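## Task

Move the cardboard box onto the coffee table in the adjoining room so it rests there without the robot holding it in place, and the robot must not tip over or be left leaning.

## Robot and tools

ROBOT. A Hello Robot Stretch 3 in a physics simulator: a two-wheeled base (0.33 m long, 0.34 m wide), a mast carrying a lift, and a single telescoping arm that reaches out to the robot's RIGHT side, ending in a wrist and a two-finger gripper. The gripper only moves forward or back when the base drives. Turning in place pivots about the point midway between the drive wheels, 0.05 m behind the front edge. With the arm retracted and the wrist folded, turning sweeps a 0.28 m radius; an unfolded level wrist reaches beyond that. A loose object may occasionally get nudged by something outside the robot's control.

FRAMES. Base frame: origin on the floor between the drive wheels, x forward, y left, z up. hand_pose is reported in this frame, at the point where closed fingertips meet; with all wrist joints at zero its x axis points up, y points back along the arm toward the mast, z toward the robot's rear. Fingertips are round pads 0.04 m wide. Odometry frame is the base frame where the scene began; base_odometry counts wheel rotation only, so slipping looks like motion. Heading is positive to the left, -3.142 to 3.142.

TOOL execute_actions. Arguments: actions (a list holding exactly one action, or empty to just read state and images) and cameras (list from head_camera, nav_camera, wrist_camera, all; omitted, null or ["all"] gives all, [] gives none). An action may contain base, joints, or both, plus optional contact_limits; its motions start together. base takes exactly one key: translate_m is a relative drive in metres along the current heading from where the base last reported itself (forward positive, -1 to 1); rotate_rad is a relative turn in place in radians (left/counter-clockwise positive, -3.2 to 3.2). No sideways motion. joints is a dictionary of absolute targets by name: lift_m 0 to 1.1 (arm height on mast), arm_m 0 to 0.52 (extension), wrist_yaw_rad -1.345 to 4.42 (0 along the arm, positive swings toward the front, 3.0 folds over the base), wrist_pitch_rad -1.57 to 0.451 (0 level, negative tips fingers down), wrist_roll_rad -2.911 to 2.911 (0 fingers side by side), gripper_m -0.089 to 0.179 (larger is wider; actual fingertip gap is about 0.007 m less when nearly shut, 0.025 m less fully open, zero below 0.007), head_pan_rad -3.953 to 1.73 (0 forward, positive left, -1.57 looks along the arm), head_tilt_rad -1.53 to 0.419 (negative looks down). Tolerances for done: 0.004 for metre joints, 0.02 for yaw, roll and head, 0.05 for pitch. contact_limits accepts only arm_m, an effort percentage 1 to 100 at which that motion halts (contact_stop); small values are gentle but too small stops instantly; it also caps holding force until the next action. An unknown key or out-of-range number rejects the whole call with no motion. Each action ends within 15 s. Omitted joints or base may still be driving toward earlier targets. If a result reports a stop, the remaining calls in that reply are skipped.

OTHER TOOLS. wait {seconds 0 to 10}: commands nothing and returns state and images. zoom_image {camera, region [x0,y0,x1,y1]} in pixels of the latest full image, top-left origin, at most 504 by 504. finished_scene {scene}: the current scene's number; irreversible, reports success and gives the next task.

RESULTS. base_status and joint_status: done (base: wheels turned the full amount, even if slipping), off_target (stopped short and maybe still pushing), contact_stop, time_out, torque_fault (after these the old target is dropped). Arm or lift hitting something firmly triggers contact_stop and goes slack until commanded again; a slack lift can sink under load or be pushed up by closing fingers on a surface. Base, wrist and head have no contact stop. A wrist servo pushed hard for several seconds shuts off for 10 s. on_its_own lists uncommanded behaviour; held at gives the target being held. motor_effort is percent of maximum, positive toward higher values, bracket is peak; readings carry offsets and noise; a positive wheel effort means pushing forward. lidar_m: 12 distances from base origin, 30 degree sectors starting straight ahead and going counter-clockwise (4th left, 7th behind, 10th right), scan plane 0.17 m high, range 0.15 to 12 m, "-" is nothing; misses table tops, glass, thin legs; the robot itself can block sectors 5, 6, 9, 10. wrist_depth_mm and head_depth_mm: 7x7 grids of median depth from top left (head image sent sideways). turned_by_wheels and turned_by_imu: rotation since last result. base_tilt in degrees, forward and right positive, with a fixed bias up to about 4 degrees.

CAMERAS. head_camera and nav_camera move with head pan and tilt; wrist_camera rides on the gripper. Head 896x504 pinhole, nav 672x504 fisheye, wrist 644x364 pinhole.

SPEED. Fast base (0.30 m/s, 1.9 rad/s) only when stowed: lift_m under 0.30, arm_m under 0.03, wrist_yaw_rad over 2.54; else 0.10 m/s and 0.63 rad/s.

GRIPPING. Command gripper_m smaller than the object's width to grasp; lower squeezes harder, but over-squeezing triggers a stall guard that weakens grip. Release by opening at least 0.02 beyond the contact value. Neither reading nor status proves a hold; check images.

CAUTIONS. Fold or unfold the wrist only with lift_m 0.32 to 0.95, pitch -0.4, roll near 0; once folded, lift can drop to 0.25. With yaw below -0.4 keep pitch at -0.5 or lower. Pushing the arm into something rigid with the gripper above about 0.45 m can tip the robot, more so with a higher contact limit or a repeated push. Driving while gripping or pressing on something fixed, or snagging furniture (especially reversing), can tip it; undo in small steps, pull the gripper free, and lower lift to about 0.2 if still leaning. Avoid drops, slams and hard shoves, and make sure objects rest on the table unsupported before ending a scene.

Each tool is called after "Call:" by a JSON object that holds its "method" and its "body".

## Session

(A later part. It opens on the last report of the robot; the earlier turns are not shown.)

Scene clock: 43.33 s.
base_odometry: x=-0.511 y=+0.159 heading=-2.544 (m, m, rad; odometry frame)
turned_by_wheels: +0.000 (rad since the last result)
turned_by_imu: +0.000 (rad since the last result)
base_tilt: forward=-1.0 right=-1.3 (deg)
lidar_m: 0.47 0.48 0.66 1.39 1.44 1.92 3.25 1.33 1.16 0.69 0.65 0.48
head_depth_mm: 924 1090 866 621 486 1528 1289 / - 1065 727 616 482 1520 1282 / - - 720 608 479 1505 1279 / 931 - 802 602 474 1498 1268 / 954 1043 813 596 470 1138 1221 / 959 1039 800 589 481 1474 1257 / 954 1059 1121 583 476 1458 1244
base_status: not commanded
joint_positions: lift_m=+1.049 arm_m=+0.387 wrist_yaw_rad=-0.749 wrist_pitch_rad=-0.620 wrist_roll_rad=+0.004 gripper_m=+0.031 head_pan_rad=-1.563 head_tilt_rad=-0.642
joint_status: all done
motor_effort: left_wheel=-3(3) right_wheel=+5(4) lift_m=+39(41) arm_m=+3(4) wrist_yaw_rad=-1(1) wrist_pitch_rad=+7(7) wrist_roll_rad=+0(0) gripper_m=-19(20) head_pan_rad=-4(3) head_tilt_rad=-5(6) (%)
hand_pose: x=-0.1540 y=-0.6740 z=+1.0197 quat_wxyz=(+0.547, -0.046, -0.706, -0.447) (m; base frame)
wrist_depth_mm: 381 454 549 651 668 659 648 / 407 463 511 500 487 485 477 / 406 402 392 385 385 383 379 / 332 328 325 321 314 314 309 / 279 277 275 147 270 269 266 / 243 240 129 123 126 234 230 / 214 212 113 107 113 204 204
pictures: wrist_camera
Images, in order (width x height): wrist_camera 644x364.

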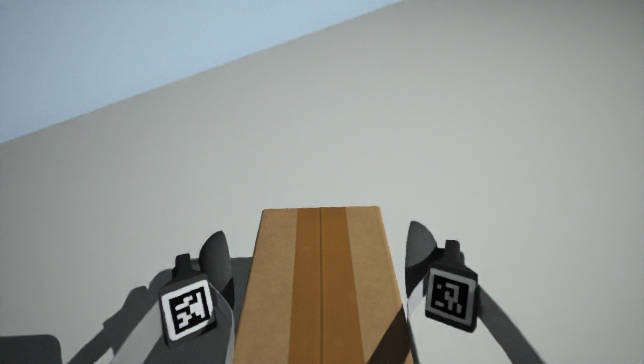

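Call:
{"method": "execute_actions", "body": {"actions": [{"joints":{"arm_m":0.0,"wrist_yaw_rad":0,"head_pan_rad":0,"head_tilt_rad":-0.7}}], "cameras": []}}

Call:
{"method": "execute_actions", "body": {"actions": [{"base":{"rotate_rad":2.5},"joints":{"wrist_pitch_rad":-0.4}}], "cameras": ["nav_camera"]}}

Call:
{"method": "execute_actions", "body": {"actions": [{"base":{"translate_m":0.2},"joints":{"lift_m":0.88}}], "cameras": []}}

Call:
{"method": "execute_actions", "body": {"actions": [{"base":{"translate_m":0.2},"joints":{"wrist_yaw_rad":3.0}}], "cameras": ["wrist_camera"]}}

Call:
{"method": "execute_actions", "body": {"actions": [{"base":{"translate_m":0.9},"joints":{"lift_m":0.28}}], "cameras": ["nav_camera","head_camera"]}}

Scene clock: 48.60 s.
base_odometry: x=-0.511 y=+0.159 heading=-2.544 (m, m, rad; odometry frame)
turned_by_wheels: +0.000 (rad since the last result)
turned_by_imu: +0.001 (rad since the last result)
base_tilt: forward=-1.0 right=-1.4 (deg)
lidar_m: 0.47 0.48 0.67 1.39 1.45 1.92 3.25 1.32 1.16 0.69 0.65 0.48
head_depth_mm: 375 417 469 539 628 758 949 / 374 417 469 536 628 753 947 / 374 415 468 536 622 751 941 / 373 415 467 533 623 749 938 / 373 414 465 533 620 748 934 / 372 413 465 531 618 743 929 / 371 412 464 530 617 741 924
base_status: not commanded
joint_positions: lift_m=+1.049 arm_m=+0.000 wrist_yaw_rad=-0.001 wrist_pitch_rad=-0.620 wrist_roll_rad=+0.004 gripper_m=+0.031 head_pan_rad=-0.007 head_tilt_rad=-0.691
joint_status: all done
motor_effort: left_wheel=-3(3) right_wheel=+4(5) lift_m=+39(39) arm_m=-4(4) wrist_yaw_rad=+0(3) wrist_pitch_rad=+7(7) wrist_roll_rad=+0(0) gripper_m=-20(20) head_pan_rad=+3(47) head_tilt_rad=-6(15) (%)
hand_pose: x=-0.0218 y=-0.3399 z=+1.0196 quat_wxyz=(+0.672, +0.215, -0.674, -0.217) (m; base frame)
wrist_depth_mm: 606 804 726 686 673 658 638 / 598 777 512 505 499 486 477 / 604 418 398 395 389 381 374 / 581 329 326 326 318 316 311 / 302 279 275 146 270 267 264 / 242 243 128 123 127 234 231 / 228 232 114 107 112 - -
pictures: none
No camera images: the call's "cameras" was empty. Leave "cameras" out to get every camera's image.

Scene clock: 53.50 s.
base_odometry: x=-0.511 y=+0.159 heading=-0.044 (m, m, rad; odometry frame)
turned_by_wheels: +2.500 (rad since the last result)
turned_by_imu: +2.492 (rad since the last result)
base_tilt: forward=-1.1 right=-1.3 (deg)
lidar_m: 1.79 3.25 1.33 1.20 0.69 0.74 0.50 0.46 0.47 0.60 1.30 1.41
head_depth_mm: 1460 1560 1687 1828 1776 1483 1261 / 1601 1733 1870 2013 1760 1469 1254 / 1784 1931 2105 2148 1749 1450 1251 / 3779 3999 2846 2168 1737 1443 1241 / 3446 3717 2596 2128 1716 1436 1228 / 2617 2982 2778 2114 1698 1418 1223 / 3022 3343 2756 2089 1689 1416 1219
base_status: done
joint_positions: lift_m=+1.049 arm_m=+0.000 wrist_yaw_rad=-0.001 wrist_pitch_rad=-0.431 wrist_roll_rad=+0.004 gripper_m=+0.031 head_pan_rad=-0.007 head_tilt_rad=-0.691
joint_status: all done
motor_effort: left_wheel=-3(6) right_wheel=+6(11) lift_m=+38(39) arm_m=-4(4) wrist_yaw_rad=+0(0) wrist_pitch_rad=+11(13) wrist_roll_rad=+0(0) gripper_m=-20(20) head_pan_rad=+3(4) head_tilt_rad=-6(5) (%)
hand_pose: x=-0.0218 y=-0.3682 z=+1.0593 quat_wxyz=(+0.690, +0.151, -0.692, -0.152) (m; base frame)
wrist_depth_mm: 871 953 644 435 329 261 220 / 925 - 737 475 347 276 228 / 958 - 867 527 373 293 239 / - - - 578 403 307 251 / - - - 148 403 330 262 / - - 128 124 127 343 278 / - - 114 107 112 387 290
pictures: nav_camera (sideways: a quarter turn counterclockwise sets it upright)
Images, in order (width x height): nav_camera 672x504.

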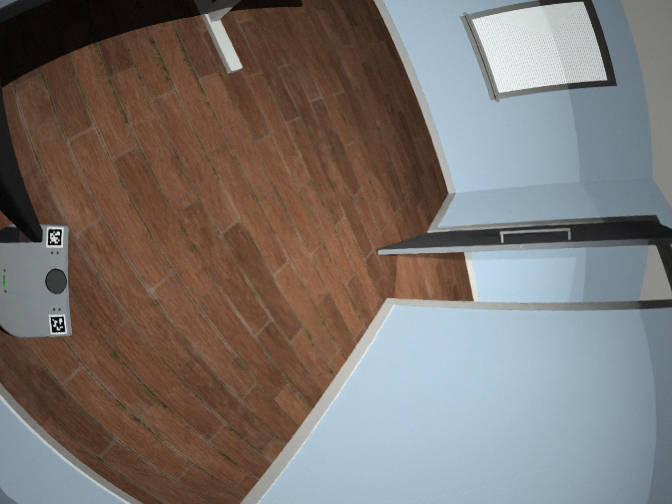

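Scene clock: 56.80 s.
base_odometry: x=-0.312 y=+0.151 heading=-0.044 (m, m, rad; odometry frame)
turned_by_wheels: +0.000 (rad since the last result)
turned_by_imu: +0.000 (rad since the last result)
base_tilt: forward=-1.1 right=-1.4 (deg)
lidar_m: 1.64 3.09 1.28 1.26 1.24 0.84 0.67 0.63 0.64 0.81 1.28 1.29
head_depth_mm: 1336 1426 1538 1656 1718 1475 1257 / 1461 1583 1720 1881 1760 1468 1254 / 1626 1762 1930 2064 1743 1454 1245 / 3574 3855 2884 2171 1744 1442 1238 / 3274 3496 2580 2099 1731 1425 1235 / 2380 2729 2788 2101 1709 1427 1227 / 2807 3184 2774 2095 1686 1414 1217
base_status: done
joint_positions: lift_m=+0.880 arm_m=+0.000 wrist_yaw_rad=-0.001 wrist_pitch_rad=-0.430 wrist_roll_rad=+0.004 gripper_m=+0.031 head_pan_rad=-0.007 head_tilt_rad=-0.691
joint_status: all done
motor_effort: left_wheel=-4(4) right_wheel=+6(11) lift_m=+18(37) arm_m=-4(4) wrist_yaw_rad=+1(1) wrist_pitch_rad=+11(11) wrist_roll_rad=+0(0) gripper_m=-20(20) head_pan_rad=+3(3) head_tilt_rad=-5(5) (%)
hand_pose: x=-0.0218 y=-0.3683 z=+0.8906 quat_wxyz=(+0.690, +0.150, -0.692, -0.152) (m; base frame)
wrist_depth_mm: 794 902 991 675 505 401 340 / 817 942 - 722 541 426 357 / 870 - - 823 589 450 368 / 899 - - 887 617 478 391 / 976 - - 147 610 512 408 / - - 129 124 127 534 433 / - - 114 107 112 600 450
pictures: none
No camera images: the call's "cameras" was empty. Leave "cameras" out to get every camera's image.

Scene clock: 60.03 s.
base_odometry: x=-0.112 y=+0.142 heading=-0.044 (m, m, rad; odometry frame)
turned_by_wheels: +0.000 (rad since the last result)
turned_by_imu: +0.001 (rad since the last result)
base_tilt: forward=-1.0 right=-1.4 (deg)
lidar_m: 1.49 2.95 2.16 1.23 1.36 1.00 0.85 0.79 0.80 1.02 1.16 1.17
head_depth_mm: 1208 1290 1393 1511 1635 1473 1265 / 1319 1427 1543 1693 1707 1463 1257 / 1495 1587 1737 1930 1739 1457 1251 / 3396 3735 2862 2152 1726 1443 1243 / 3114 3428 2582 2056 1712 1437 1232 / 2089 2446 2596 2111 1701 1422 1226 / 2583 2933 2747 2090 1693 1410 1221
base_status: done
joint_positions: lift_m=+0.880 arm_m=+0.000 wrist_yaw_rad=+2.998 wrist_pitch_rad=-0.429 wrist_roll_rad=+0.004 gripper_m=+0.031 head_pan_rad=-0.007 head_tilt_rad=-0.691
joint_status: all done
motor_effort: left_wheel=-3(5) right_wheel=+6(12) lift_m=+18(18) arm_m=-4(4) wrist_yaw_rad=+1(2) wrist_pitch_rad=+11(11) wrist_roll_rad=+0(0) gripper_m=-20(21) head_pan_rad=+3(3) head_tilt_rad=-5(7) (%)
hand_pose: x=+0.0107 y=+0.0753 z=+0.8906 quat_wxyz=(+0.200, +0.701, +0.100, +0.677) (m; base frame)
wrist_depth_mm: 932 - 957 - - - - / - - - - - - - / - - - - - - - / - - - - - - - / - - - 146 - - - / - - 129 124 127 - - / - - 108 107 113 - -
pictures: wrist_camera
Images, in order (width x height): wrist_camera 644x364.

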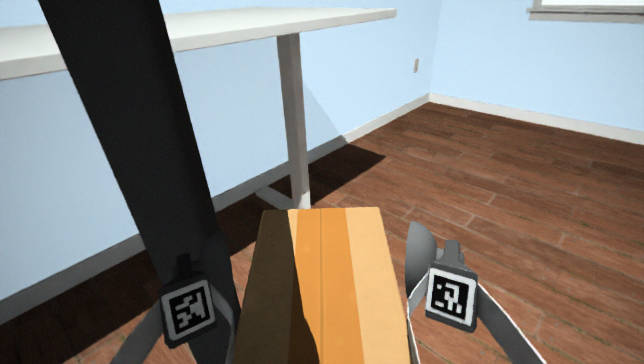

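Scene clock: 68.13 s.
base_odometry: x=+0.787 y=+0.101 heading=-0.045 (m, m, rad; odometry frame)
turned_by_wheels: +0.000 (rad since the last result)
turned_by_imu: +0.002 (rad since the last result)
base_tilt: forward=-1.0 right=-1.4 (deg)
lidar_m: 0.63 1.76 2.26 2.02 1.88 1.83 1.63 1.52 1.00 0.67 0.62 0.64
head_depth_mm: 625 672 730 791 861 946 1050 / 2949 3305 828 879 969 1090 1183 / 2706 3064 2921 2173 1689 1286 1250 / 2522 2815 2868 2170 1736 1443 1240 / 2339 2623 2731 2137 1721 1431 1231 / 1410 1530 1689 1827 1605 1352 1225 / 514 1534 1811 2009 1694 1411 1218
base_status: done
joint_positions: lift_m=+0.280 arm_m=+0.000 wrist_yaw_rad=+2.999 wrist_pitch_rad=-0.429 wrist_roll_rad=+0.004 gripper_m=+0.031 head_pan_rad=-0.007 head_tilt_rad=-0.692
joint_status: all done
motor_effort: left_wheel=-3(8) right_wheel=+5(14) lift_m=+18(22) arm_m=-4(4) wrist_yaw_rad=+1(1) wrist_pitch_rad=+10(10) wrist_roll_rad=+0(0) gripper_m=-19(19) head_pan_rad=+4(3) head_tilt_rad=-5(5) (%)
hand_pose: x=+0.0105 y=+0.0754 z=+0.2907 quat_wxyz=(+0.200, +0.701, +0.101, +0.677) (m; base frame)
wrist_depth_mm: - - - - - - - / - - - - - - - / - - - - - - - / 864 810 809 801 805 784 764 / 657 659 607 147 617 606 610 / 540 538 129 124 127 509 505 / 455 - 108 107 113 439 436
pictures: head_camera (sideways: a quarter turn clockwise sets it upright), nav_camera (sideways: a quarter turn counterclockwise sets it upright)
Images, in order (width x height): head_camera 896x504, nav_camera 672x504.

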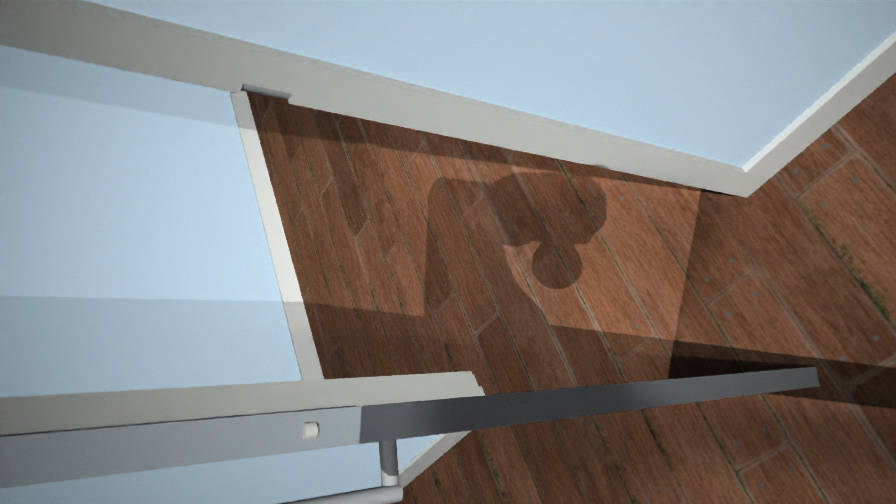

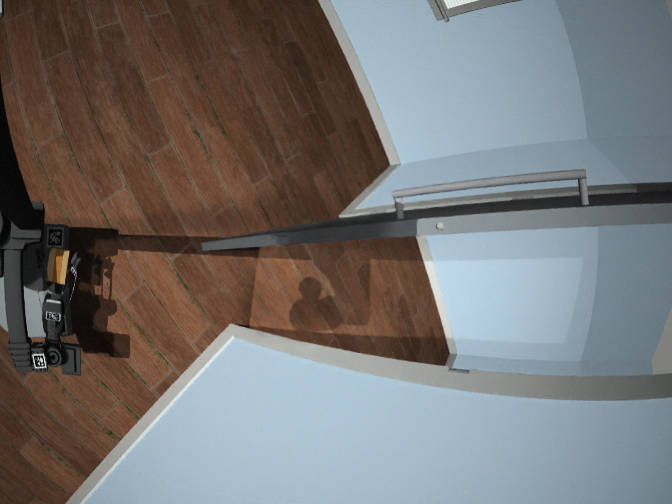

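Call:
{"method": "execute_actions", "body": {"actions": [{"base":{"translate_m":0.08}}], "cameras": []}}

Call:
{"method": "execute_actions", "body": {"actions": [{"base":{"rotate_rad":1.58},"joints":{"head_pan_rad":-1.57,"head_tilt_rad":-1.1}}], "cameras": []}}

Call:
{"method": "execute_actions", "body": {"actions": [{"joints":{"arm_m":0.15,"lift_m":0.33}}], "cameras": ["head_camera"]}}

Scene clock: 70.13 s.
base_odometry: x=+0.867 y=+0.098 heading=-0.045 (m, m, rad; odometry frame)
turned_by_wheels: +0.000 (rad since the last result)
turned_by_imu: +0.000 (rad since the last result)
base_tilt: forward=-1.1 right=-1.4 (deg)
lidar_m: 0.55 1.63 2.20 2.07 1.93 1.90 1.70 1.58 0.92 0.62 0.58 0.59
head_depth_mm: 2918 616 663 726 793 869 964 / 2865 3264 2922 810 889 998 1128 / 2646 2980 2910 2189 1745 1393 1224 / 2458 2744 2874 2159 1731 1444 1238 / 2289 2540 2719 2144 1715 1440 1229 / 2100 1469 1633 1780 1582 1338 1176 / 447 491 559 1898 1640 1413 1214
base_status: done
joint_positions: lift_m=+0.280 arm_m=+0.000 wrist_yaw_rad=+2.999 wrist_pitch_rad=-0.429 wrist_roll_rad=+0.004 gripper_m=+0.031 head_pan_rad=-0.007 head_tilt_rad=-0.692
joint_status: not commanded
motor_effort: left_wheel=-3(8) right_wheel=+5(14) lift_m=+18(18) arm_m=-3(4) wrist_yaw_rad=+1(0) wrist_pitch_rad=+10(10) wrist_roll_rad=+0(0) gripper_m=-20(20) head_pan_rad=+3(3) head_tilt_rad=-5(6) (%)
hand_pose: x=+0.0105 y=+0.0754 z=+0.2907 quat_wxyz=(+0.200, +0.701, +0.101, +0.677) (m; base frame)
wrist_depth_mm: - - - - - - - / - - - - - - - / - - - - - - - / 832 813 824 808 793 774 760 / 666 656 614 146 629 620 616 / 548 545 129 124 127 509 507 / 461 - 108 107 113 437 427
pictures: none
No camera images: the call's "cameras" was empty. Leave "cameras" out to get every camera's image.

Scene clock: 72.30 s.
base_odometry: x=+0.867 y=+0.098 heading=+1.535 (m, m, rad; odometry frame)
turned_by_wheels: +1.580 (rad since the last result)
turned_by_imu: +1.573 (rad since the last result)
base_tilt: forward=-1.1 right=-1.4 (deg)
lidar_m: 2.06 1.50 1.91 1.69 1.58 0.91 0.62 0.58 0.59 0.55 1.67 2.20
head_depth_mm: 689 740 848 974 1147 1229 1142 / 2236 1926 984 1144 1314 1242 1148 / 2222 1911 1675 1469 1354 1253 - / 2189 1889 1654 1485 1343 1253 - / 2184 1881 1650 1470 1330 1243 1101 / 1374 678 1551 1443 1322 1207 1112 / 1639 1846 1628 1457 1315 1201 1105
base_status: done
joint_positions: lift_m=+0.280 arm_m=+0.000 wrist_yaw_rad=+2.999 wrist_pitch_rad=-0.429 wrist_roll_rad=+0.004 gripper_m=+0.031 head_pan_rad=-1.563 head_tilt_rad=-1.087
joint_status: all done
motor_effort: left_wheel=-3(9) right_wheel=+5(16) lift_m=+18(18) arm_m=-4(4) wrist_yaw_rad=+1(0) wrist_pitch_rad=+10(10) wrist_roll_rad=+0(0) gripper_m=-20(19) head_pan_rad=-3(45) head_tilt_rad=-8(40) (%)
hand_pose: x=+0.0105 y=+0.0753 z=+0.2907 quat_wxyz=(+0.200, +0.701, +0.101, +0.677) (m; base frame)
wrist_depth_mm: - - - - - - - / - - - - - - - / - - - - - - 995 / 853 825 818 803 785 782 769 / 668 647 622 147 623 618 605 / 541 541 129 124 127 512 506 / 462 - 107 107 113 435 437
pictures: none
No camera images: the call's "cameras" was empty. Leave "cameras" out to get every camera's image.

Scene clock: 74.67 s.
base_odometry: x=+0.867 y=+0.098 heading=+1.535 (m, m, rad; odometry frame)
turned_by_wheels: +0.000 (rad since the last result)
turned_by_imu: +0.000 (rad since the last result)
base_tilt: forward=-1.0 right=-1.4 (deg)
lidar_m: 2.07 1.50 1.91 1.69 1.58 0.91 0.62 0.58 0.59 0.55 1.67 2.20
head_depth_mm: 689 739 848 975 1149 1230 1144 / 2232 1929 987 1146 1320 1240 1151 / 2225 1923 1680 1477 1380 1239 - / 2192 1894 1667 1487 1382 1225 - / 2167 1881 1648 1472 1321 1208 1080 / 1380 678 1559 1439 1324 1207 1112 / 1643 1844 1622 1457 1319 1200 1107
base_status: not commanded
joint_positions: lift_m=+0.329 arm_m=+0.150 wrist_yaw_rad=+2.999 wrist_pitch_rad=-0.428 wrist_roll_rad=+0.004 gripper_m=+0.031 head_pan_rad=-1.563 head_tilt_rad=-1.087
joint_status: all done
motor_effort: left_wheel=-4(3) right_wheel=+5(6) lift_m=+39(42) arm_m=+4(3) wrist_yaw_rad=+1(1) wrist_pitch_rad=+10(10) wrist_roll_rad=+0(0) gripper_m=-20(20) head_pan_rad=-3(4) head_tilt_rad=-9(8) (%)
hand_pose: x=+0.0105 y=-0.0738 z=+0.3398 quat_wxyz=(+0.200, +0.701, +0.100, +0.677) (m; base frame)
wrist_depth_mm: - - - - - - - / - - - - - - - / - - - - - - - / 985 944 918 912 875 861 839 / 747 739 716 147 696 683 679 / 605 641 124 124 127 586 560 / 515 - 108 107 112 492 481
pictures: head_camera (sideways: a quarter turn clockwise sets it upright)
Images, in order (width x height): head_camera 896x504.

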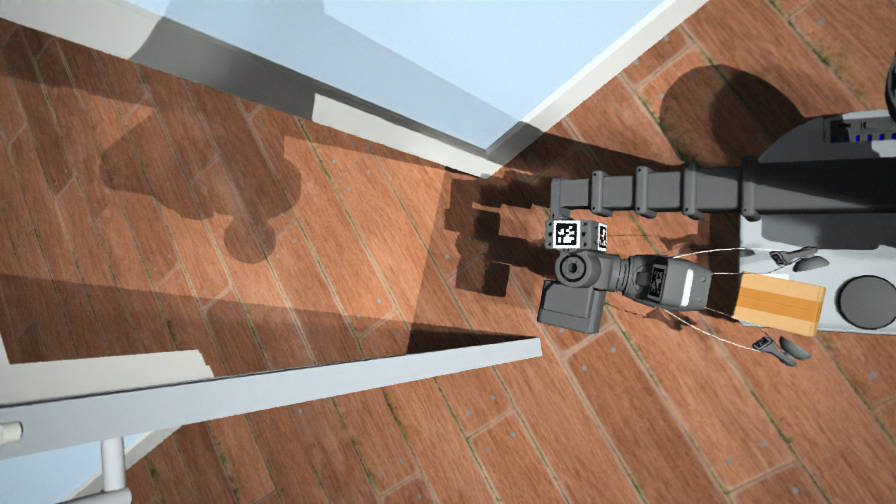

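Call:
{"method": "execute_actions", "body": {"actions": [{"joints":{"arm_m":0.45,"head_tilt_rad":-0.95}}], "cameras": ["head_camera","wrist_camera"]}}

Scene clock: 78.37 s.
base_odometry: x=+0.867 y=+0.098 heading=+1.535 (m, m, rad; odometry frame)
turned_by_wheels: +0.000 (rad since the last result)
turned_by_imu: +0.001 (rad since the last result)
base_tilt: forward=-1.1 right=-1.3 (deg)
lidar_m: 2.07 1.50 1.90 1.69 1.59 0.91 0.62 0.58 0.59 0.55 1.68 2.20
head_depth_mm: 2927 694 772 877 998 1161 1157 / 2846 2360 1861 1002 1177 1263 1155 / 2712 2319 1945 1685 1361 1279 1166 / 2573 2306 1916 1692 1404 1252 1156 / 2415 2274 1903 1647 1401 1236 1147 / 1347 604 730 1513 1378 1257 1125 / 1488 1818 1855 1601 1395 1245 1118
base_status: not commanded
joint_positions: lift_m=+0.329 arm_m=+0.450 wrist_yaw_rad=+2.999 wrist_pitch_rad=-0.428 wrist_roll_rad=+0.004 gripper_m=+0.031 head_pan_rad=-1.563 head_tilt_rad=-0.952
joint_status: all done
motor_effort: left_wheel=-3(3) right_wheel=+6(6) lift_m=+40(39) arm_m=+3(2) wrist_yaw_rad=+0(1) wrist_pitch_rad=+10(10) wrist_roll_rad=+0(0) gripper_m=-20(19) head_pan_rad=-4(3) head_tilt_rad=+1(18) (%)
hand_pose: x=+0.0105 y=-0.3738 z=+0.3398 quat_wxyz=(+0.200, +0.701, +0.100, +0.677) (m; base frame)
wrist_depth_mm: - - - - - - - / - - - - - - - / - - - - - - - / 969 - - 911 892 862 864 / 746 788 - 147 706 681 685 / 614 603 125 124 127 569 574 / 511 513 111 107 112 488 484
pictures: head_camera (sideways: a quarter turn clockwise sets it upright), wrist_camera
Images, in order (width x height): head_camera 896x504, wrist_camera 644x364.

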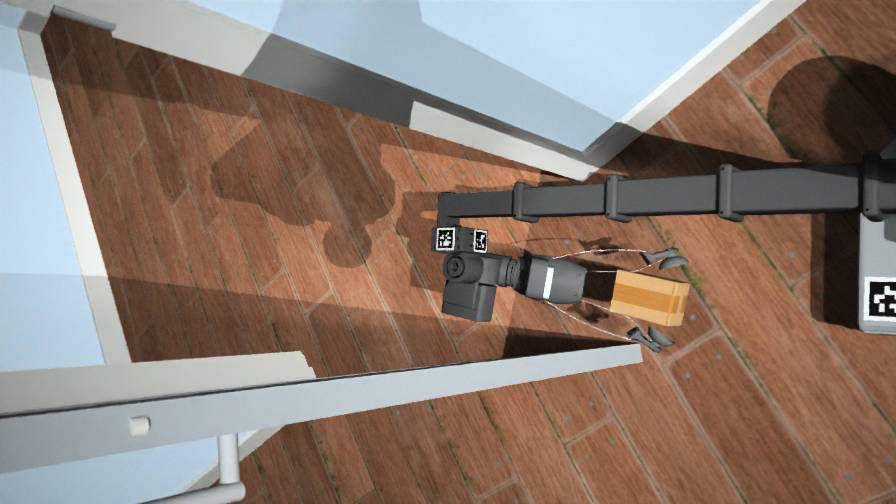

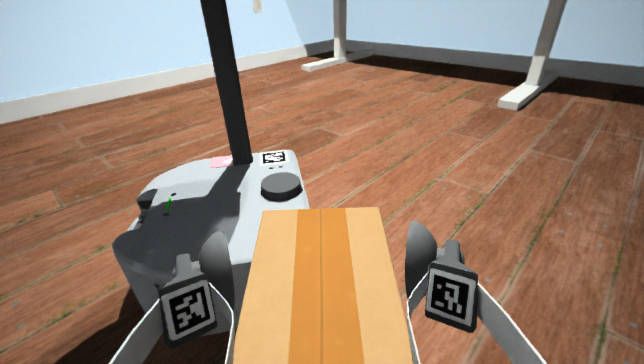

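Call:
{"method": "execute_actions", "body": {"actions": [{"joints":{"arm_m":0.36}}], "cameras": []}}

Call:
{"method": "execute_actions", "body": {"actions": [{"base":{"rotate_rad":0.1}}], "cameras": ["head_camera"]}}

Call:
{"method": "execute_actions", "body": {"actions": [{"base":{"rotate_rad":0.1}}], "cameras": ["head_camera"]}}

Scene clock: 80.73 s.
base_odometry: x=+0.867 y=+0.098 heading=+1.535 (m, m, rad; odometry frame)
turned_by_wheels: +0.000 (rad since the last result)
turned_by_imu: +0.000 (rad since the last result)
base_tilt: forward=-1.1 right=-1.3 (deg)
lidar_m: 2.07 1.50 1.91 1.69 1.58 0.91 0.62 0.58 0.59 0.55 1.68 2.20
head_depth_mm: 2922 695 771 875 997 1163 1161 / 2836 2339 1853 1001 1179 1265 1153 / 2695 2312 1934 1649 1362 1282 1165 / 2580 2315 1914 1650 1405 1266 1157 / 2416 2261 1885 1621 1398 1223 1146 / 1349 605 730 1516 1384 1257 1127 / 1486 1813 1870 1595 1405 1243 1118
base_status: not commanded
joint_positions: lift_m=+0.329 arm_m=+0.360 wrist_yaw_rad=+2.999 wrist_pitch_rad=-0.428 wrist_roll_rad=+0.004 gripper_m=+0.031 head_pan_rad=-1.563 head_tilt_rad=-0.952
joint_status: all done
motor_effort: left_wheel=-3(3) right_wheel=+6(6) lift_m=+38(38) arm_m=-4(3) wrist_yaw_rad=+1(2) wrist_pitch_rad=+10(10) wrist_roll_rad=+0(1) gripper_m=-20(20) head_pan_rad=-4(4) head_tilt_rad=+1(1) (%)
hand_pose: x=+0.0105 y=-0.2846 z=+0.3398 quat_wxyz=(+0.200, +0.701, +0.100, +0.677) (m; base frame)
wrist_depth_mm: - - - - - - - / - - - - - - - / - - - - - - - / 970 957 - 917 875 867 857 / 758 745 - 147 695 680 680 / 604 - 125 124 127 579 577 / 507 - 108 107 112 489 481
pictures: none
No camera images: the call's "cameras" was empty. Leave "cameras" out to get every camera's image.

Scene clock: 81.73 s.
base_odometry: x=+0.867 y=+0.098 heading=+1.635 (m, m, rad; odometry frame)
turned_by_wheels: +0.100 (rad since the last result)
turned_by_imu: +0.100 (rad since the last result)
base_tilt: forward=-1.0 right=-1.4 (deg)
lidar_m: 2.00 1.50 1.91 1.64 1.60 0.81 0.60 0.58 0.60 0.55 2.16 2.24
head_depth_mm: 2813 2379 864 919 1037 1182 1155 / 2683 2359 1956 1659 1245 1274 1148 / 2568 2324 1926 1649 1446 1283 1163 / 2428 2303 1922 1649 1409 1273 1158 / 1354 1556 963 1555 1371 1218 1153 / 1602 1843 1878 1614 1409 1256 1131 / 1951 2165 1869 1600 1401 1244 1122
base_status: done
joint_positions: lift_m=+0.329 arm_m=+0.360 wrist_yaw_rad=+2.999 wrist_pitch_rad=-0.428 wrist_roll_rad=+0.004 gripper_m=+0.031 head_pan_rad=-1.563 head_tilt_rad=-0.951
joint_status: not commanded
motor_effort: left_wheel=-3(7) right_wheel=+6(11) lift_m=+39(39) arm_m=-4(4) wrist_yaw_rad=+1(1) wrist_pitch_rad=+10(10) wrist_roll_rad=+0(0) gripper_m=-20(19) head_pan_rad=-3(4) head_tilt_rad=+0(1) (%)
hand_pose: x=+0.0106 y=-0.2846 z=+0.3398 quat_wxyz=(+0.200, +0.701, +0.100, +0.677) (m; base frame)
wrist_depth_mm: - - - - - - - / - - - - - - - / - - - - - - - / 973 943 - 901 912 861 877 / 742 755 - 147 692 690 666 / 610 - 125 124 127 576 562 / 517 - 108 107 112 488 479
pictures: head_camera (sideways: a quarter turn clockwise sets it upright)
Images, in order (width x height): head_camera 896x504.

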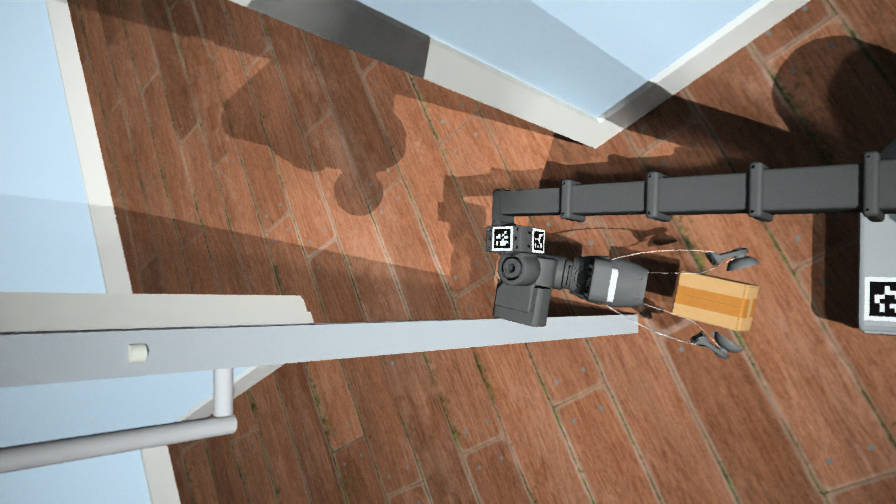

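Scene clock: 82.93 s.
base_odometry: x=+0.867 y=+0.098 heading=+1.734 (m, m, rad; odometry frame)
turned_by_wheels: +0.100 (rad since the last result)
turned_by_imu: +0.099 (rad since the last result)
base_tilt: forward=-1.1 right=-1.4 (deg)
lidar_m: 1.96 1.50 1.91 1.60 1.59 0.74 0.59 0.58 0.62 0.61 0.58 2.32
head_depth_mm: 2640 2380 1979 1598 1086 1204 1159 / 2526 2356 1953 1659 1428 1284 1150 / 2402 2316 1935 1650 1441 1278 1166 / 1357 1616 1840 1659 1409 1272 1157 / 917 1050 1228 1446 1394 1222 1149 / 677 749 833 961 1334 1252 1125 / 536 608 768 1572 1399 1241 1120
base_status: done
joint_positions: lift_m=+0.329 arm_m=+0.360 wrist_yaw_rad=+2.998 wrist_pitch_rad=-0.428 wrist_roll_rad=+0.004 gripper_m=+0.031 head_pan_rad=-1.563 head_tilt_rad=-0.951
joint_status: not commanded
motor_effort: left_wheel=-3(12) right_wheel=+6(33) lift_m=+39(38) arm_m=-3(4) wrist_yaw_rad=+1(1) wrist_pitch_rad=+10(10) wrist_roll_rad=+0(0) gripper_m=-20(20) head_pan_rad=-4(3) head_tilt_rad=+1(1) (%)
hand_pose: x=+0.0106 y=-0.2845 z=+0.3398 quat_wxyz=(+0.200, +0.701, +0.100, +0.677) (m; base frame)
wrist_depth_mm: - - - - - - - / - - - - - - - / - - - - - - - / 968 960 - 912 892 887 865 / 729 726 - 147 707 680 688 / 598 - 125 124 127 570 571 / 519 - 108 107 113 488 482
pictures: head_camera (sideways: a quarter turn clockwise sets it upright)
Images, in order (width x height): head_camera 896x504.

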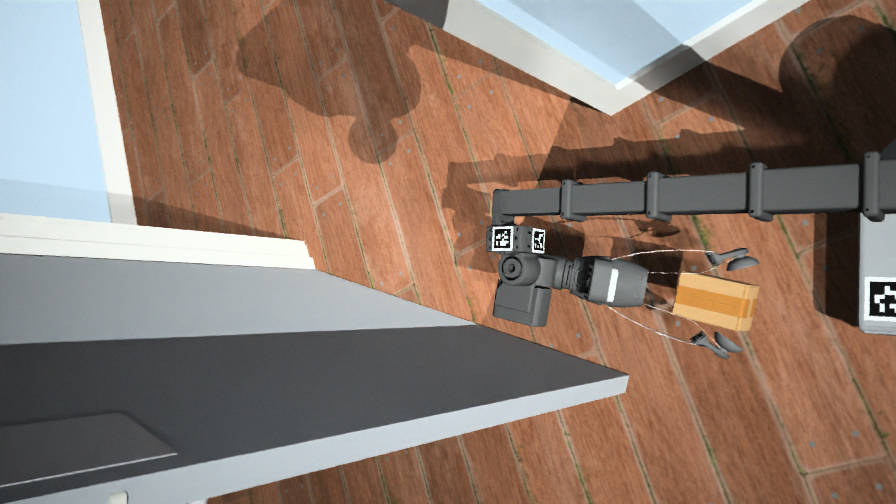

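Call:
{"method": "execute_actions", "body": {"actions": [{"base":{"rotate_rad":0.2},"joints":{"arm_m":0.44}}], "cameras": ["head_camera"]}}

Call:
{"method": "execute_actions", "body": {"actions": [{"base":{"rotate_rad":0.2},"joints":{"arm_m":0.51}}], "cameras": ["head_camera","nav_camera"]}}

Scene clock: 85.13 s.
base_odometry: x=+0.867 y=+0.098 heading=+1.934 (m, m, rad; odometry frame)
turned_by_wheels: +0.200 (rad since the last result)
turned_by_imu: +0.199 (rad since the last result)
base_tilt: forward=-1.1 right=-1.4 (deg)
lidar_m: 1.50 1.94 1.79 1.58 1.08 0.65 0.58 0.58 0.68 0.78 0.73 2.19
head_depth_mm: 2273 2375 1959 1671 1457 1253 1156 / 1314 1644 1906 1661 1450 1286 1148 / 1116 1362 1740 1679 1454 1273 1165 / 965 1142 1393 1618 1403 1250 1157 / 851 981 1170 1418 1417 1222 1146 / 760 868 1006 1201 1380 1253 1127 / 685 772 907 1533 1394 1245 1121
base_status: done
joint_positions: lift_m=+0.329 arm_m=+0.440 wrist_yaw_rad=+2.998 wrist_pitch_rad=-0.428 wrist_roll_rad=+0.004 gripper_m=+0.031 head_pan_rad=-1.563 head_tilt_rad=-0.951
joint_status: all done
motor_effort: left_wheel=-3(8) right_wheel=+5(13) lift_m=+39(38) arm_m=+4(5) wrist_yaw_rad=+1(1) wrist_pitch_rad=+10(10) wrist_roll_rad=-1(0) gripper_m=-20(19) head_pan_rad=-3(3) head_tilt_rad=+1(1) (%)
hand_pose: x=+0.0106 y=-0.3638 z=+0.3398 quat_wxyz=(+0.200, +0.701, +0.100, +0.677) (m; base frame)
wrist_depth_mm: - - - - - - - / - - - - - - - / - - - - - - - / 906 994 - 907 886 877 839 / 747 776 - 147 705 698 694 / 613 612 125 124 126 574 565 / 517 510 111 107 112 482 481
pictures: head_camera (sideways: a quarter turn clockwise sets it upright)
Images, in order (width x height): head_camera 896x504.

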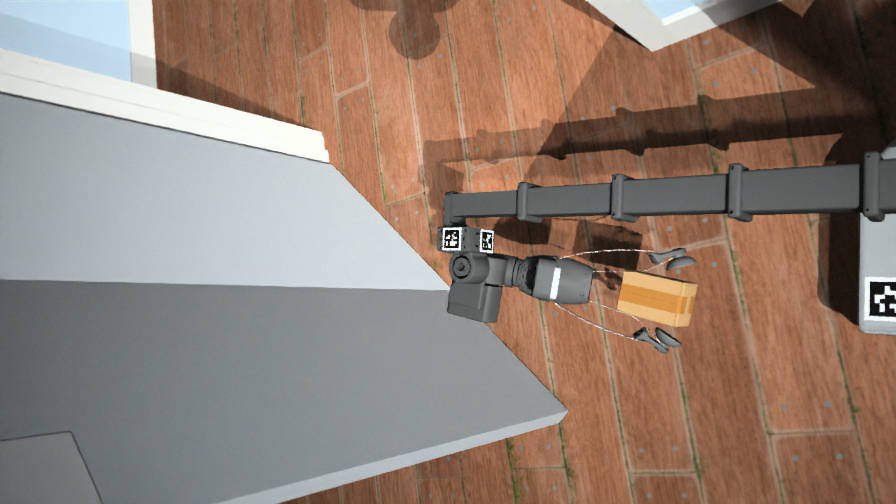

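Scene clock: 86.83 s.
base_odometry: x=+0.867 y=+0.098 heading=+2.134 (m, m, rad; odometry frame)
turned_by_wheels: +0.200 (rad since the last result)
turned_by_imu: +0.199 (rad since the last result)
base_tilt: forward=-1.1 right=-1.4 (deg)
lidar_m: 1.50 1.90 1.65 1.58 0.84 0.60 0.58 0.60 1.14 0.77 2.23 2.01
head_depth_mm: 1067 1327 1716 1677 1467 1288 1156 / 963 1174 1497 1665 1445 1281 1152 / 878 1050 1300 1586 1451 1280 1167 / 810 955 1153 1528 1425 1272 1153 / 750 868 1038 1259 1394 1258 1150 / 710 865 1780 1579 1410 1249 1128 / 2074 2214 1862 1585 1401 1248 1119
base_status: done
joint_positions: lift_m=+0.329 arm_m=+0.510 wrist_yaw_rad=+2.998 wrist_pitch_rad=-0.428 wrist_roll_rad=+0.004 gripper_m=+0.031 head_pan_rad=-1.563 head_tilt_rad=-0.951
joint_status: all done
motor_effort: left_wheel=-3(7) right_wheel=+6(14) lift_m=+39(39) arm_m=+3(2) wrist_yaw_rad=+1(1) wrist_pitch_rad=+10(10) wrist_roll_rad=+0(0) gripper_m=-20(20) head_pan_rad=-3(3) head_tilt_rad=+1(0) (%)
hand_pose: x=+0.0106 y=-0.4338 z=+0.3398 quat_wxyz=(+0.200, +0.701, +0.100, +0.677) (m; base frame)
wrist_depth_mm: 938 - - - - - - / 922 - - - - - - / 875 - - - - - - / 852 977 - 919 883 888 846 / 731 725 - 147 710 699 684 / 615 608 124 124 127 579 562 / 515 507 114 107 112 487 484
pictures: head_camera (sideways: a quarter turn clockwise sets it upright), nav_camera (sideways: a quarter turn counterclockwise sets it upright)
Images, in order (width x height): head_camera 896x504, nav_camera 672x504.

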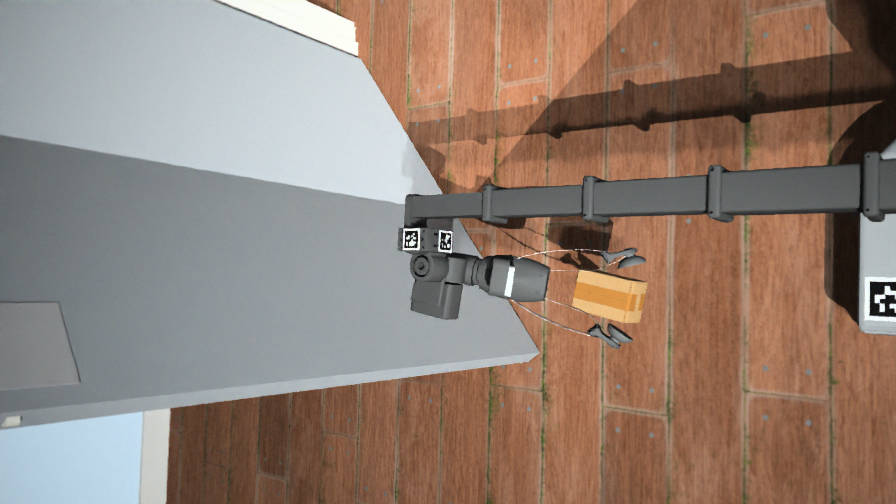

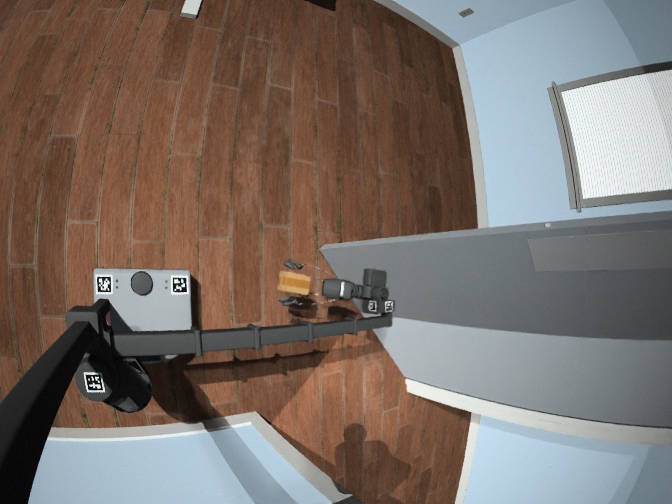

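Call:
{"method": "execute_actions", "body": {"actions": [{"joints":{"arm_m":0.0,"lift_m":0.28,"head_pan_rad":-0.4,"head_tilt_rad":-0.7}}], "cameras": []}}

Call:
{"method": "execute_actions", "body": {"actions": [{"base":{"rotate_rad":-1.81}}], "cameras": []}}

Call:
{"method": "execute_actions", "body": {"actions": [{"base":{"translate_m":0.45}}], "cameras": ["nav_camera"]}}

Scene clock: 92.67 s.
base_odometry: x=+0.867 y=+0.098 heading=+2.134 (m, m, rad; odometry frame)
turned_by_wheels: +0.000 (rad since the last result)
turned_by_imu: +0.001 (rad since the last result)
base_tilt: forward=-1.1 right=-1.4 (deg)
lidar_m: 1.49 1.90 1.65 1.58 0.84 0.60 0.58 0.60 1.14 0.77 2.23 2.02
head_depth_mm: 2219 2490 2775 2195 1754 1456 1251 / 2079 2362 2639 2163 1744 1447 1243 / 1983 2238 2511 2144 1723 1438 1244 / 1901 2115 2414 2125 1707 1435 1230 / 1813 2015 2296 2102 1694 1437 1229 / 1747 1939 2180 2054 1690 1411 1213 / 1674 1846 2081 2060 1661 1401 1211
base_status: not commanded
joint_positions: lift_m=+0.280 arm_m=+0.000 wrist_yaw_rad=+2.998 wrist_pitch_rad=-0.428 wrist_roll_rad=+0.004 gripper_m=+0.031 head_pan_rad=-0.407 head_tilt_rad=-0.705
joint_status: all done
motor_effort: left_wheel=-3(3) right_wheel=+5(5) lift_m=+18(34) arm_m=-4(4) wrist_yaw_rad=+1(0) wrist_pitch_rad=+10(10) wrist_roll_rad=+0(0) gripper_m=-20(19) head_pan_rad=+3(46) head_tilt_rad=+3(26) (%)
hand_pose: x=+0.0106 y=+0.0754 z=+0.2908 quat_wxyz=(+0.200, +0.701, +0.100, +0.677) (m; base frame)
wrist_depth_mm: 872 - - - - - - / 887 - - - - - - / 887 - - - - - - / 796 797 825 798 805 766 770 / 673 662 618 146 623 613 613 / 543 537 129 124 126 505 508 / 460 - 108 107 112 438 432
pictures: none
No camera images: the call's "cameras" was empty. Leave "cameras" out to get every camera's image.

Scene clock: 94.97 s.
base_odometry: x=+0.867 y=+0.098 heading=+0.324 (m, m, rad; odometry frame)
turned_by_wheels: -1.810 (rad since the last result)
turned_by_imu: -1.802 (rad since the last result)
base_tilt: forward=-1.0 right=-1.4 (deg)
lidar_m: 0.85 0.77 2.24 1.50 1.93 1.83 1.58 1.16 0.67 0.58 0.58 0.67
head_depth_mm: 562 606 660 722 789 872 973 / 2968 3323 748 795 883 997 1130 / 2739 3074 2816 2145 1663 1194 1219 / 2527 2835 2801 2127 1711 1428 1232 / 2336 2602 2734 2087 1687 1425 1227 / 2171 2380 2497 1896 1683 1411 1217 / 1220 1312 1404 1512 1589 1409 1210
base_status: done
joint_positions: lift_m=+0.280 arm_m=+0.000 wrist_yaw_rad=+2.998 wrist_pitch_rad=-0.428 wrist_roll_rad=+0.004 gripper_m=+0.031 head_pan_rad=-0.407 head_tilt_rad=-0.704
joint_status: not commanded
motor_effort: left_wheel=+4(11) right_wheel=-5(11) lift_m=+18(17) arm_m=-4(4) wrist_yaw_rad=+0(1) wrist_pitch_rad=+10(10) wrist_roll_rad=-1(0) gripper_m=-20(20) head_pan_rad=+3(3) head_tilt_rad=+3(3) (%)
hand_pose: x=+0.0106 y=+0.0754 z=+0.2908 quat_wxyz=(+0.200, +0.701, +0.100, +0.677) (m; base frame)
wrist_depth_mm: - - - - - - - / - - - - - - - / - - - - - - - / 866 832 816 819 774 789 769 / 668 655 623 147 629 617 599 / 552 532 129 124 127 511 506 / 454 - 108 107 112 437 435
pictures: none
No camera images: the call's "cameras" was empty. Leave "cameras" out to get every camera's image.

Scene clock: 98.13 s.
base_odometry: x=+1.294 y=+0.241 heading=+0.324 (m, m, rad; odometry frame)
turned_by_wheels: +0.000 (rad since the last result)
turned_by_imu: +0.001 (rad since the last result)
base_tilt: forward=-1.1 right=-1.3 (deg)
lidar_m: 0.51 0.40 0.40 2.05 2.05 2.29 2.02 0.93 0.53 0.45 0.50 1.04
head_depth_mm: 2590 2937 2923 2196 1757 1462 1254 / 2360 2706 2864 2172 1736 1450 1248 / 2159 2450 2674 2152 1723 1443 1242 / 2000 2231 2502 2106 1714 1432 1231 / 1852 2058 2333 2039 1608 1424 1223 / 864 949 1036 1139 1273 1355 1216 / 712 762 819 882 959 1050 1142
base_status: done
joint_positions: lift_m=+0.280 arm_m=+0.000 wrist_yaw_rad=+2.999 wrist_pitch_rad=-0.428 wrist_roll_rad=+0.004 gripper_m=+0.031 head_pan_rad=-0.407 head_tilt_rad=-0.704
joint_status: not commanded
motor_effort: left_wheel=+4(10) right_wheel=-6(10) lift_m=+18(18) arm_m=-4(4) wrist_yaw_rad=+1(0) wrist_pitch_rad=+10(10) wrist_roll_rad=+0(0) gripper_m=-20(20) head_pan_rad=+3(3) head_tilt_rad=+2(3) (%)
hand_pose: x=+0.0106 y=+0.0754 z=+0.2908 quat_wxyz=(+0.200, +0.701, +0.100, +0.677) (m; base frame)
wrist_depth_mm: - - - - - 353 320 / - - - - - 375 341 / - - - - - 404 362 / 850 801 831 791 783 435 384 / 668 654 624 147 599 472 413 / 545 540 129 124 127 491 447 / 456 - 108 107 112 439 437
pictures: nav_camera (sideways: a quarter turn counterclockwise sets it upright)
Images, in order (width x height): nav_camera 672x504.

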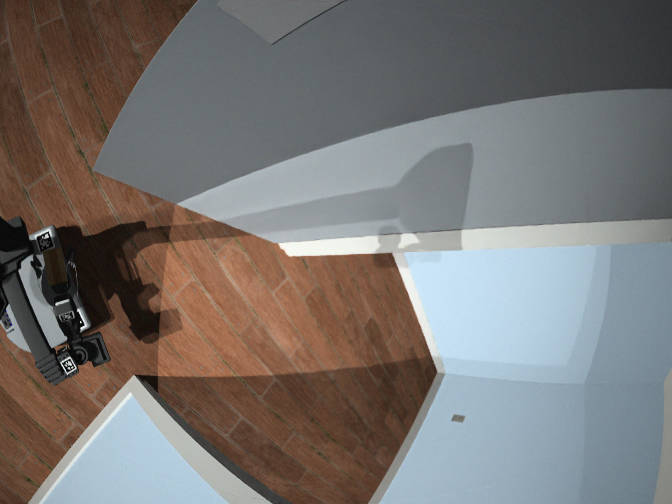

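Call:
{"method": "execute_actions", "body": {"actions": [{"base":{"translate_m":0.17},"joints":{"head_pan_rad":0,"head_tilt_rad":-0.5}}], "cameras": []}}

Call:
{"method": "execute_actions", "body": {"actions": [{"base":{"rotate_rad":-0.95}}], "cameras": ["nav_camera"]}}

Call:
{"method": "execute_actions", "body": {"actions": [{"base":{"translate_m":0.3}}], "cameras": ["nav_camera"]}}

Scene clock: 100.87 s.
base_odometry: x=+1.455 y=+0.296 heading=+0.325 (m, m, rad; odometry frame)
turned_by_wheels: +0.000 (rad since the last result)
turned_by_imu: +0.001 (rad since the last result)
base_tilt: forward=-1.0 right=-1.3 (deg)
lidar_m: 0.37 0.30 0.30 0.32 2.09 2.43 2.18 0.84 0.49 0.44 2.64 0.77
head_depth_mm: 675 750 845 2020 2182 1712 1409 / 549 619 712 835 990 1172 1365 / 469 521 583 663 768 917 1134 / 410 447 494 549 622 714 838 / 363 393 428 470 522 584 664 / 327 350 379 410 448 494 551 / 297 316 338 364 393 429 470
base_status: done
joint_positions: lift_m=+0.280 arm_m=+0.000 wrist_yaw_rad=+2.999 wrist_pitch_rad=-0.428 wrist_roll_rad=+0.004 gripper_m=+0.031 head_pan_rad=-0.007 head_tilt_rad=-0.506
joint_status: all done
motor_effort: left_wheel=+4(11) right_wheel=-6(10) lift_m=+19(18) arm_m=-4(4) wrist_yaw_rad=+1(1) wrist_pitch_rad=+10(10) wrist_roll_rad=+0(0) gripper_m=-20(20) head_pan_rad=+3(27) head_tilt_rad=+5(27) (%)
hand_pose: x=+0.0106 y=+0.0754 z=+0.2908 quat_wxyz=(+0.200, +0.701, +0.100, +0.677) (m; base frame)
wrist_depth_mm: - - - - 298 268 243 / - - - - 320 286 256 / - - - - 347 307 274 / 844 826 835 756 378 331 292 / 665 661 619 147 392 354 315 / 542 531 129 124 127 379 340 / 462 - 108 107 113 416 369
pictures: none
No camera images: the call's "cameras" was empty. Leave "cameras" out to get every camera's image.

Scene clock: 102.63 s.
base_odometry: x=+1.455 y=+0.296 heading=-0.625 (m, m, rad; odometry frame)
turned_by_wheels: -0.950 (rad since the last result)
turned_by_imu: -0.945 (rad since the last result)
base_tilt: forward=-1.1 right=-1.4 (deg)
lidar_m: 2.67 0.63 0.35 0.30 0.30 2.09 1.74 2.40 2.18 0.72 0.45 0.44
head_depth_mm: 2256 2403 2574 2775 2212 1722 1407 / 2308 2473 2670 2830 2185 1696 1399 / 2397 2562 2777 2910 2165 1684 1386 / 2467 2664 2880 2947 2146 1687 1380 / 2529 2735 2997 2909 2127 1673 1370 / 2613 2838 3075 2860 2110 1656 1365 / 2390 2521 2681 2682 2074 1648 1352
base_status: done
joint_positions: lift_m=+0.280 arm_m=+0.000 wrist_yaw_rad=+2.999 wrist_pitch_rad=-0.428 wrist_roll_rad=+0.004 gripper_m=+0.031 head_pan_rad=-0.007 head_tilt_rad=-0.506
joint_status: not commanded
motor_effort: left_wheel=+4(10) right_wheel=-6(14) lift_m=+19(18) arm_m=-4(4) wrist_yaw_rad=+1(0) wrist_pitch_rad=+10(10) wrist_roll_rad=+0(0) gripper_m=-20(20) head_pan_rad=+3(3) head_tilt_rad=+4(4) (%)
hand_pose: x=+0.0106 y=+0.0754 z=+0.2908 quat_wxyz=(+0.200, +0.701, +0.100, +0.677) (m; base frame)
wrist_depth_mm: - - 304 343 396 471 582 / 257 - 323 371 435 520 650 / 279 - 350 401 479 597 743 / 302 313 385 438 542 679 771 / 633 342 405 147 583 622 605 / 551 383 129 124 127 514 512 / 466 - 107 107 113 433 431
pictures: nav_camera (sideways: a quarter turn counterclockwise sets it upright)
Images, in order (width x height): nav_camera 672x504.

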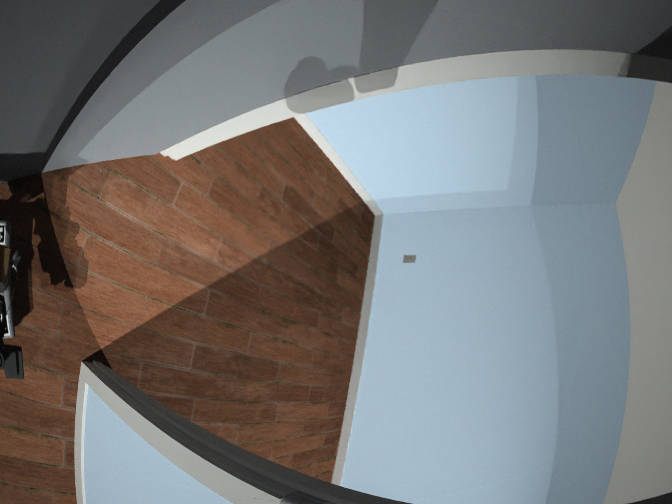

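Scene clock: 105.40 s.
base_odometry: x=+1.698 y=+0.120 heading=-0.625 (m, m, rad; odometry frame)
turned_by_wheels: +0.000 (rad since the last result)
turned_by_imu: +0.001 (rad since the last result)
base_tilt: forward=-1.1 right=-1.3 (deg)
lidar_m: 2.39 1.60 0.45 0.38 0.38 0.44 2.04 2.51 1.42 0.31 0.33 2.37
head_depth_mm: 2012 2136 2313 2486 2200 1720 1408 / 2058 2217 2394 2584 2187 1705 1404 / 2130 2279 2470 2649 2167 1694 1397 / 2204 2358 2548 2721 2138 1688 1377 / 2260 2442 2655 2794 2107 1665 1375 / 2357 2522 2756 2882 2095 1652 1368 / 2230 2366 2503 2567 2076 1645 1355
base_status: done
joint_positions: lift_m=+0.280 arm_m=+0.000 wrist_yaw_rad=+2.999 wrist_pitch_rad=-0.428 wrist_roll_rad=+0.004 gripper_m=+0.031 head_pan_rad=-0.007 head_tilt_rad=-0.506
joint_status: not commanded
motor_effort: left_wheel=+4(11) right_wheel=-5(11) lift_m=+18(19) arm_m=-4(4) wrist_yaw_rad=+1(1) wrist_pitch_rad=+10(10) wrist_roll_rad=+0(0) gripper_m=-20(20) head_pan_rad=+3(3) head_tilt_rad=+4(4) (%)
hand_pose: x=+0.0105 y=+0.0754 z=+0.2908 quat_wxyz=(+0.200, +0.701, +0.100, +0.677) (m; base frame)
wrist_depth_mm: - - 383 434 498 578 - / 321 - 405 466 545 635 - / 343 - 443 508 605 910 - / 365 399 484 557 676 737 770 / 387 431 507 147 626 617 604 / 419 473 129 124 127 519 513 / 451 - 108 107 113 438 435
pictures: nav_camera (sideways: a quarter turn counterclockwise sets it upright)
Images, in order (width x height): nav_camera 672x504.

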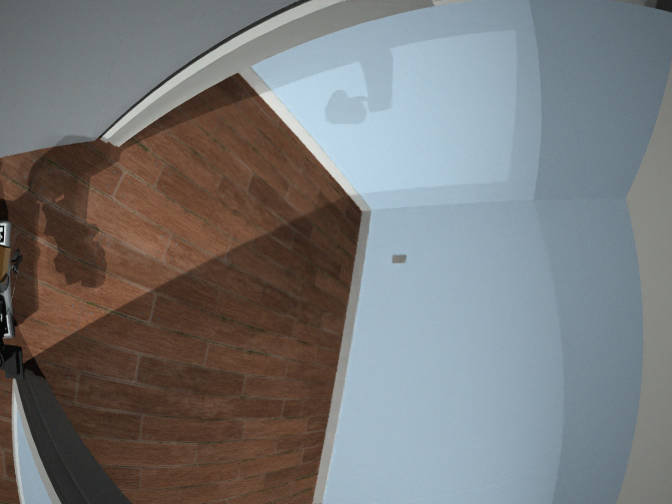

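Call:
{"method": "execute_actions", "body": {"actions": [{"base":{"translate_m":0.75},"joints":{"head_pan_rad":-1.5}}], "cameras": ["nav_camera","head_camera"]}}

Scene clock: 110.03 s.
base_odometry: x=+2.307 y=-0.319 heading=-0.625 (m, m, rad; odometry frame)
turned_by_wheels: +0.000 (rad since the last result)
turned_by_imu: +0.002 (rad since the last result)
base_tilt: forward=-1.1 right=-1.4 (deg)
lidar_m: 1.68 1.31 1.19 0.77 0.64 0.68 1.15 0.70 1.10 1.88 1.83 1.67
head_depth_mm: 2199 2355 2537 2704 2204 1718 1413 / 2278 2445 2591 2398 2179 1703 1401 / 2366 2541 2693 2334 2159 1694 1389 / 2462 2649 2801 2471 2148 1677 1381 / 2567 2769 2934 2576 2114 1673 1376 / 2582 2797 2991 2721 2087 1653 1365 / 2265 2419 2556 2616 2070 1650 1360
base_status: done
joint_positions: lift_m=+0.280 arm_m=+0.000 wrist_yaw_rad=+2.999 wrist_pitch_rad=-0.428 wrist_roll_rad=+0.004 gripper_m=+0.031 head_pan_rad=-1.493 head_tilt_rad=-0.506
joint_status: all done
motor_effort: left_wheel=+4(11) right_wheel=-5(10) lift_m=+18(18) arm_m=-4(4) wrist_yaw_rad=+0(1) wrist_pitch_rad=+10(10) wrist_roll_rad=+0(0) gripper_m=-19(19) head_pan_rad=-3(45) head_tilt_rad=+4(4) (%)
hand_pose: x=+0.0105 y=+0.0754 z=+0.2908 quat_wxyz=(+0.200, +0.701, +0.100, +0.677) (m; base frame)
wrist_depth_mm: 450 - 953 - - - - / 487 - 965 - - - - / 521 - 990 - - - - / 559 581 815 828 788 765 770 / 593 622 626 147 623 630 616 / 540 534 128 124 127 503 507 / 461 - 108 107 113 437 429
pictures: head_camera (sideways: a quarter turn clockwise sets it upright), nav_camera (sideways: a quarter turn counterclockwise sets it upright)
Images, in order (width x height): head_camera 896x504, nav_camera 672x504.

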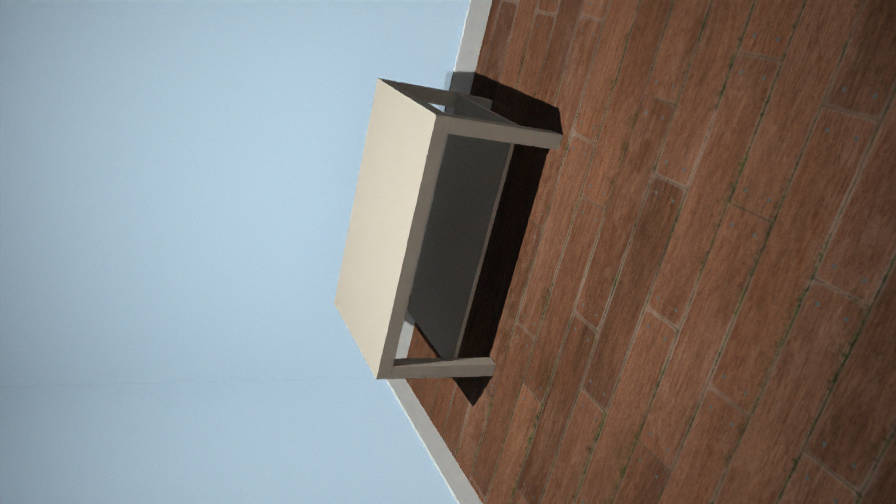

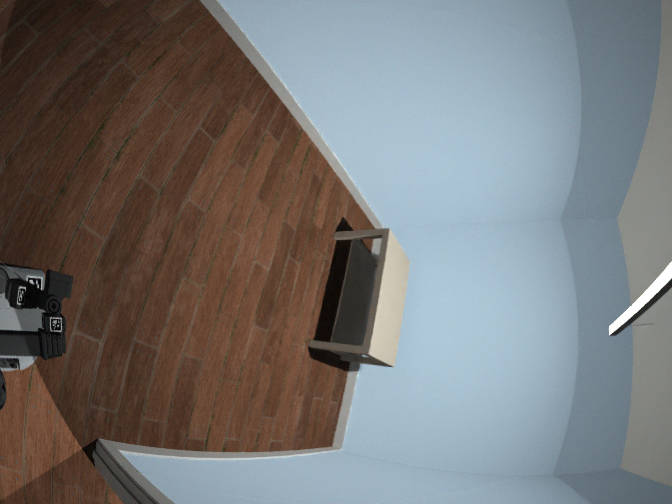

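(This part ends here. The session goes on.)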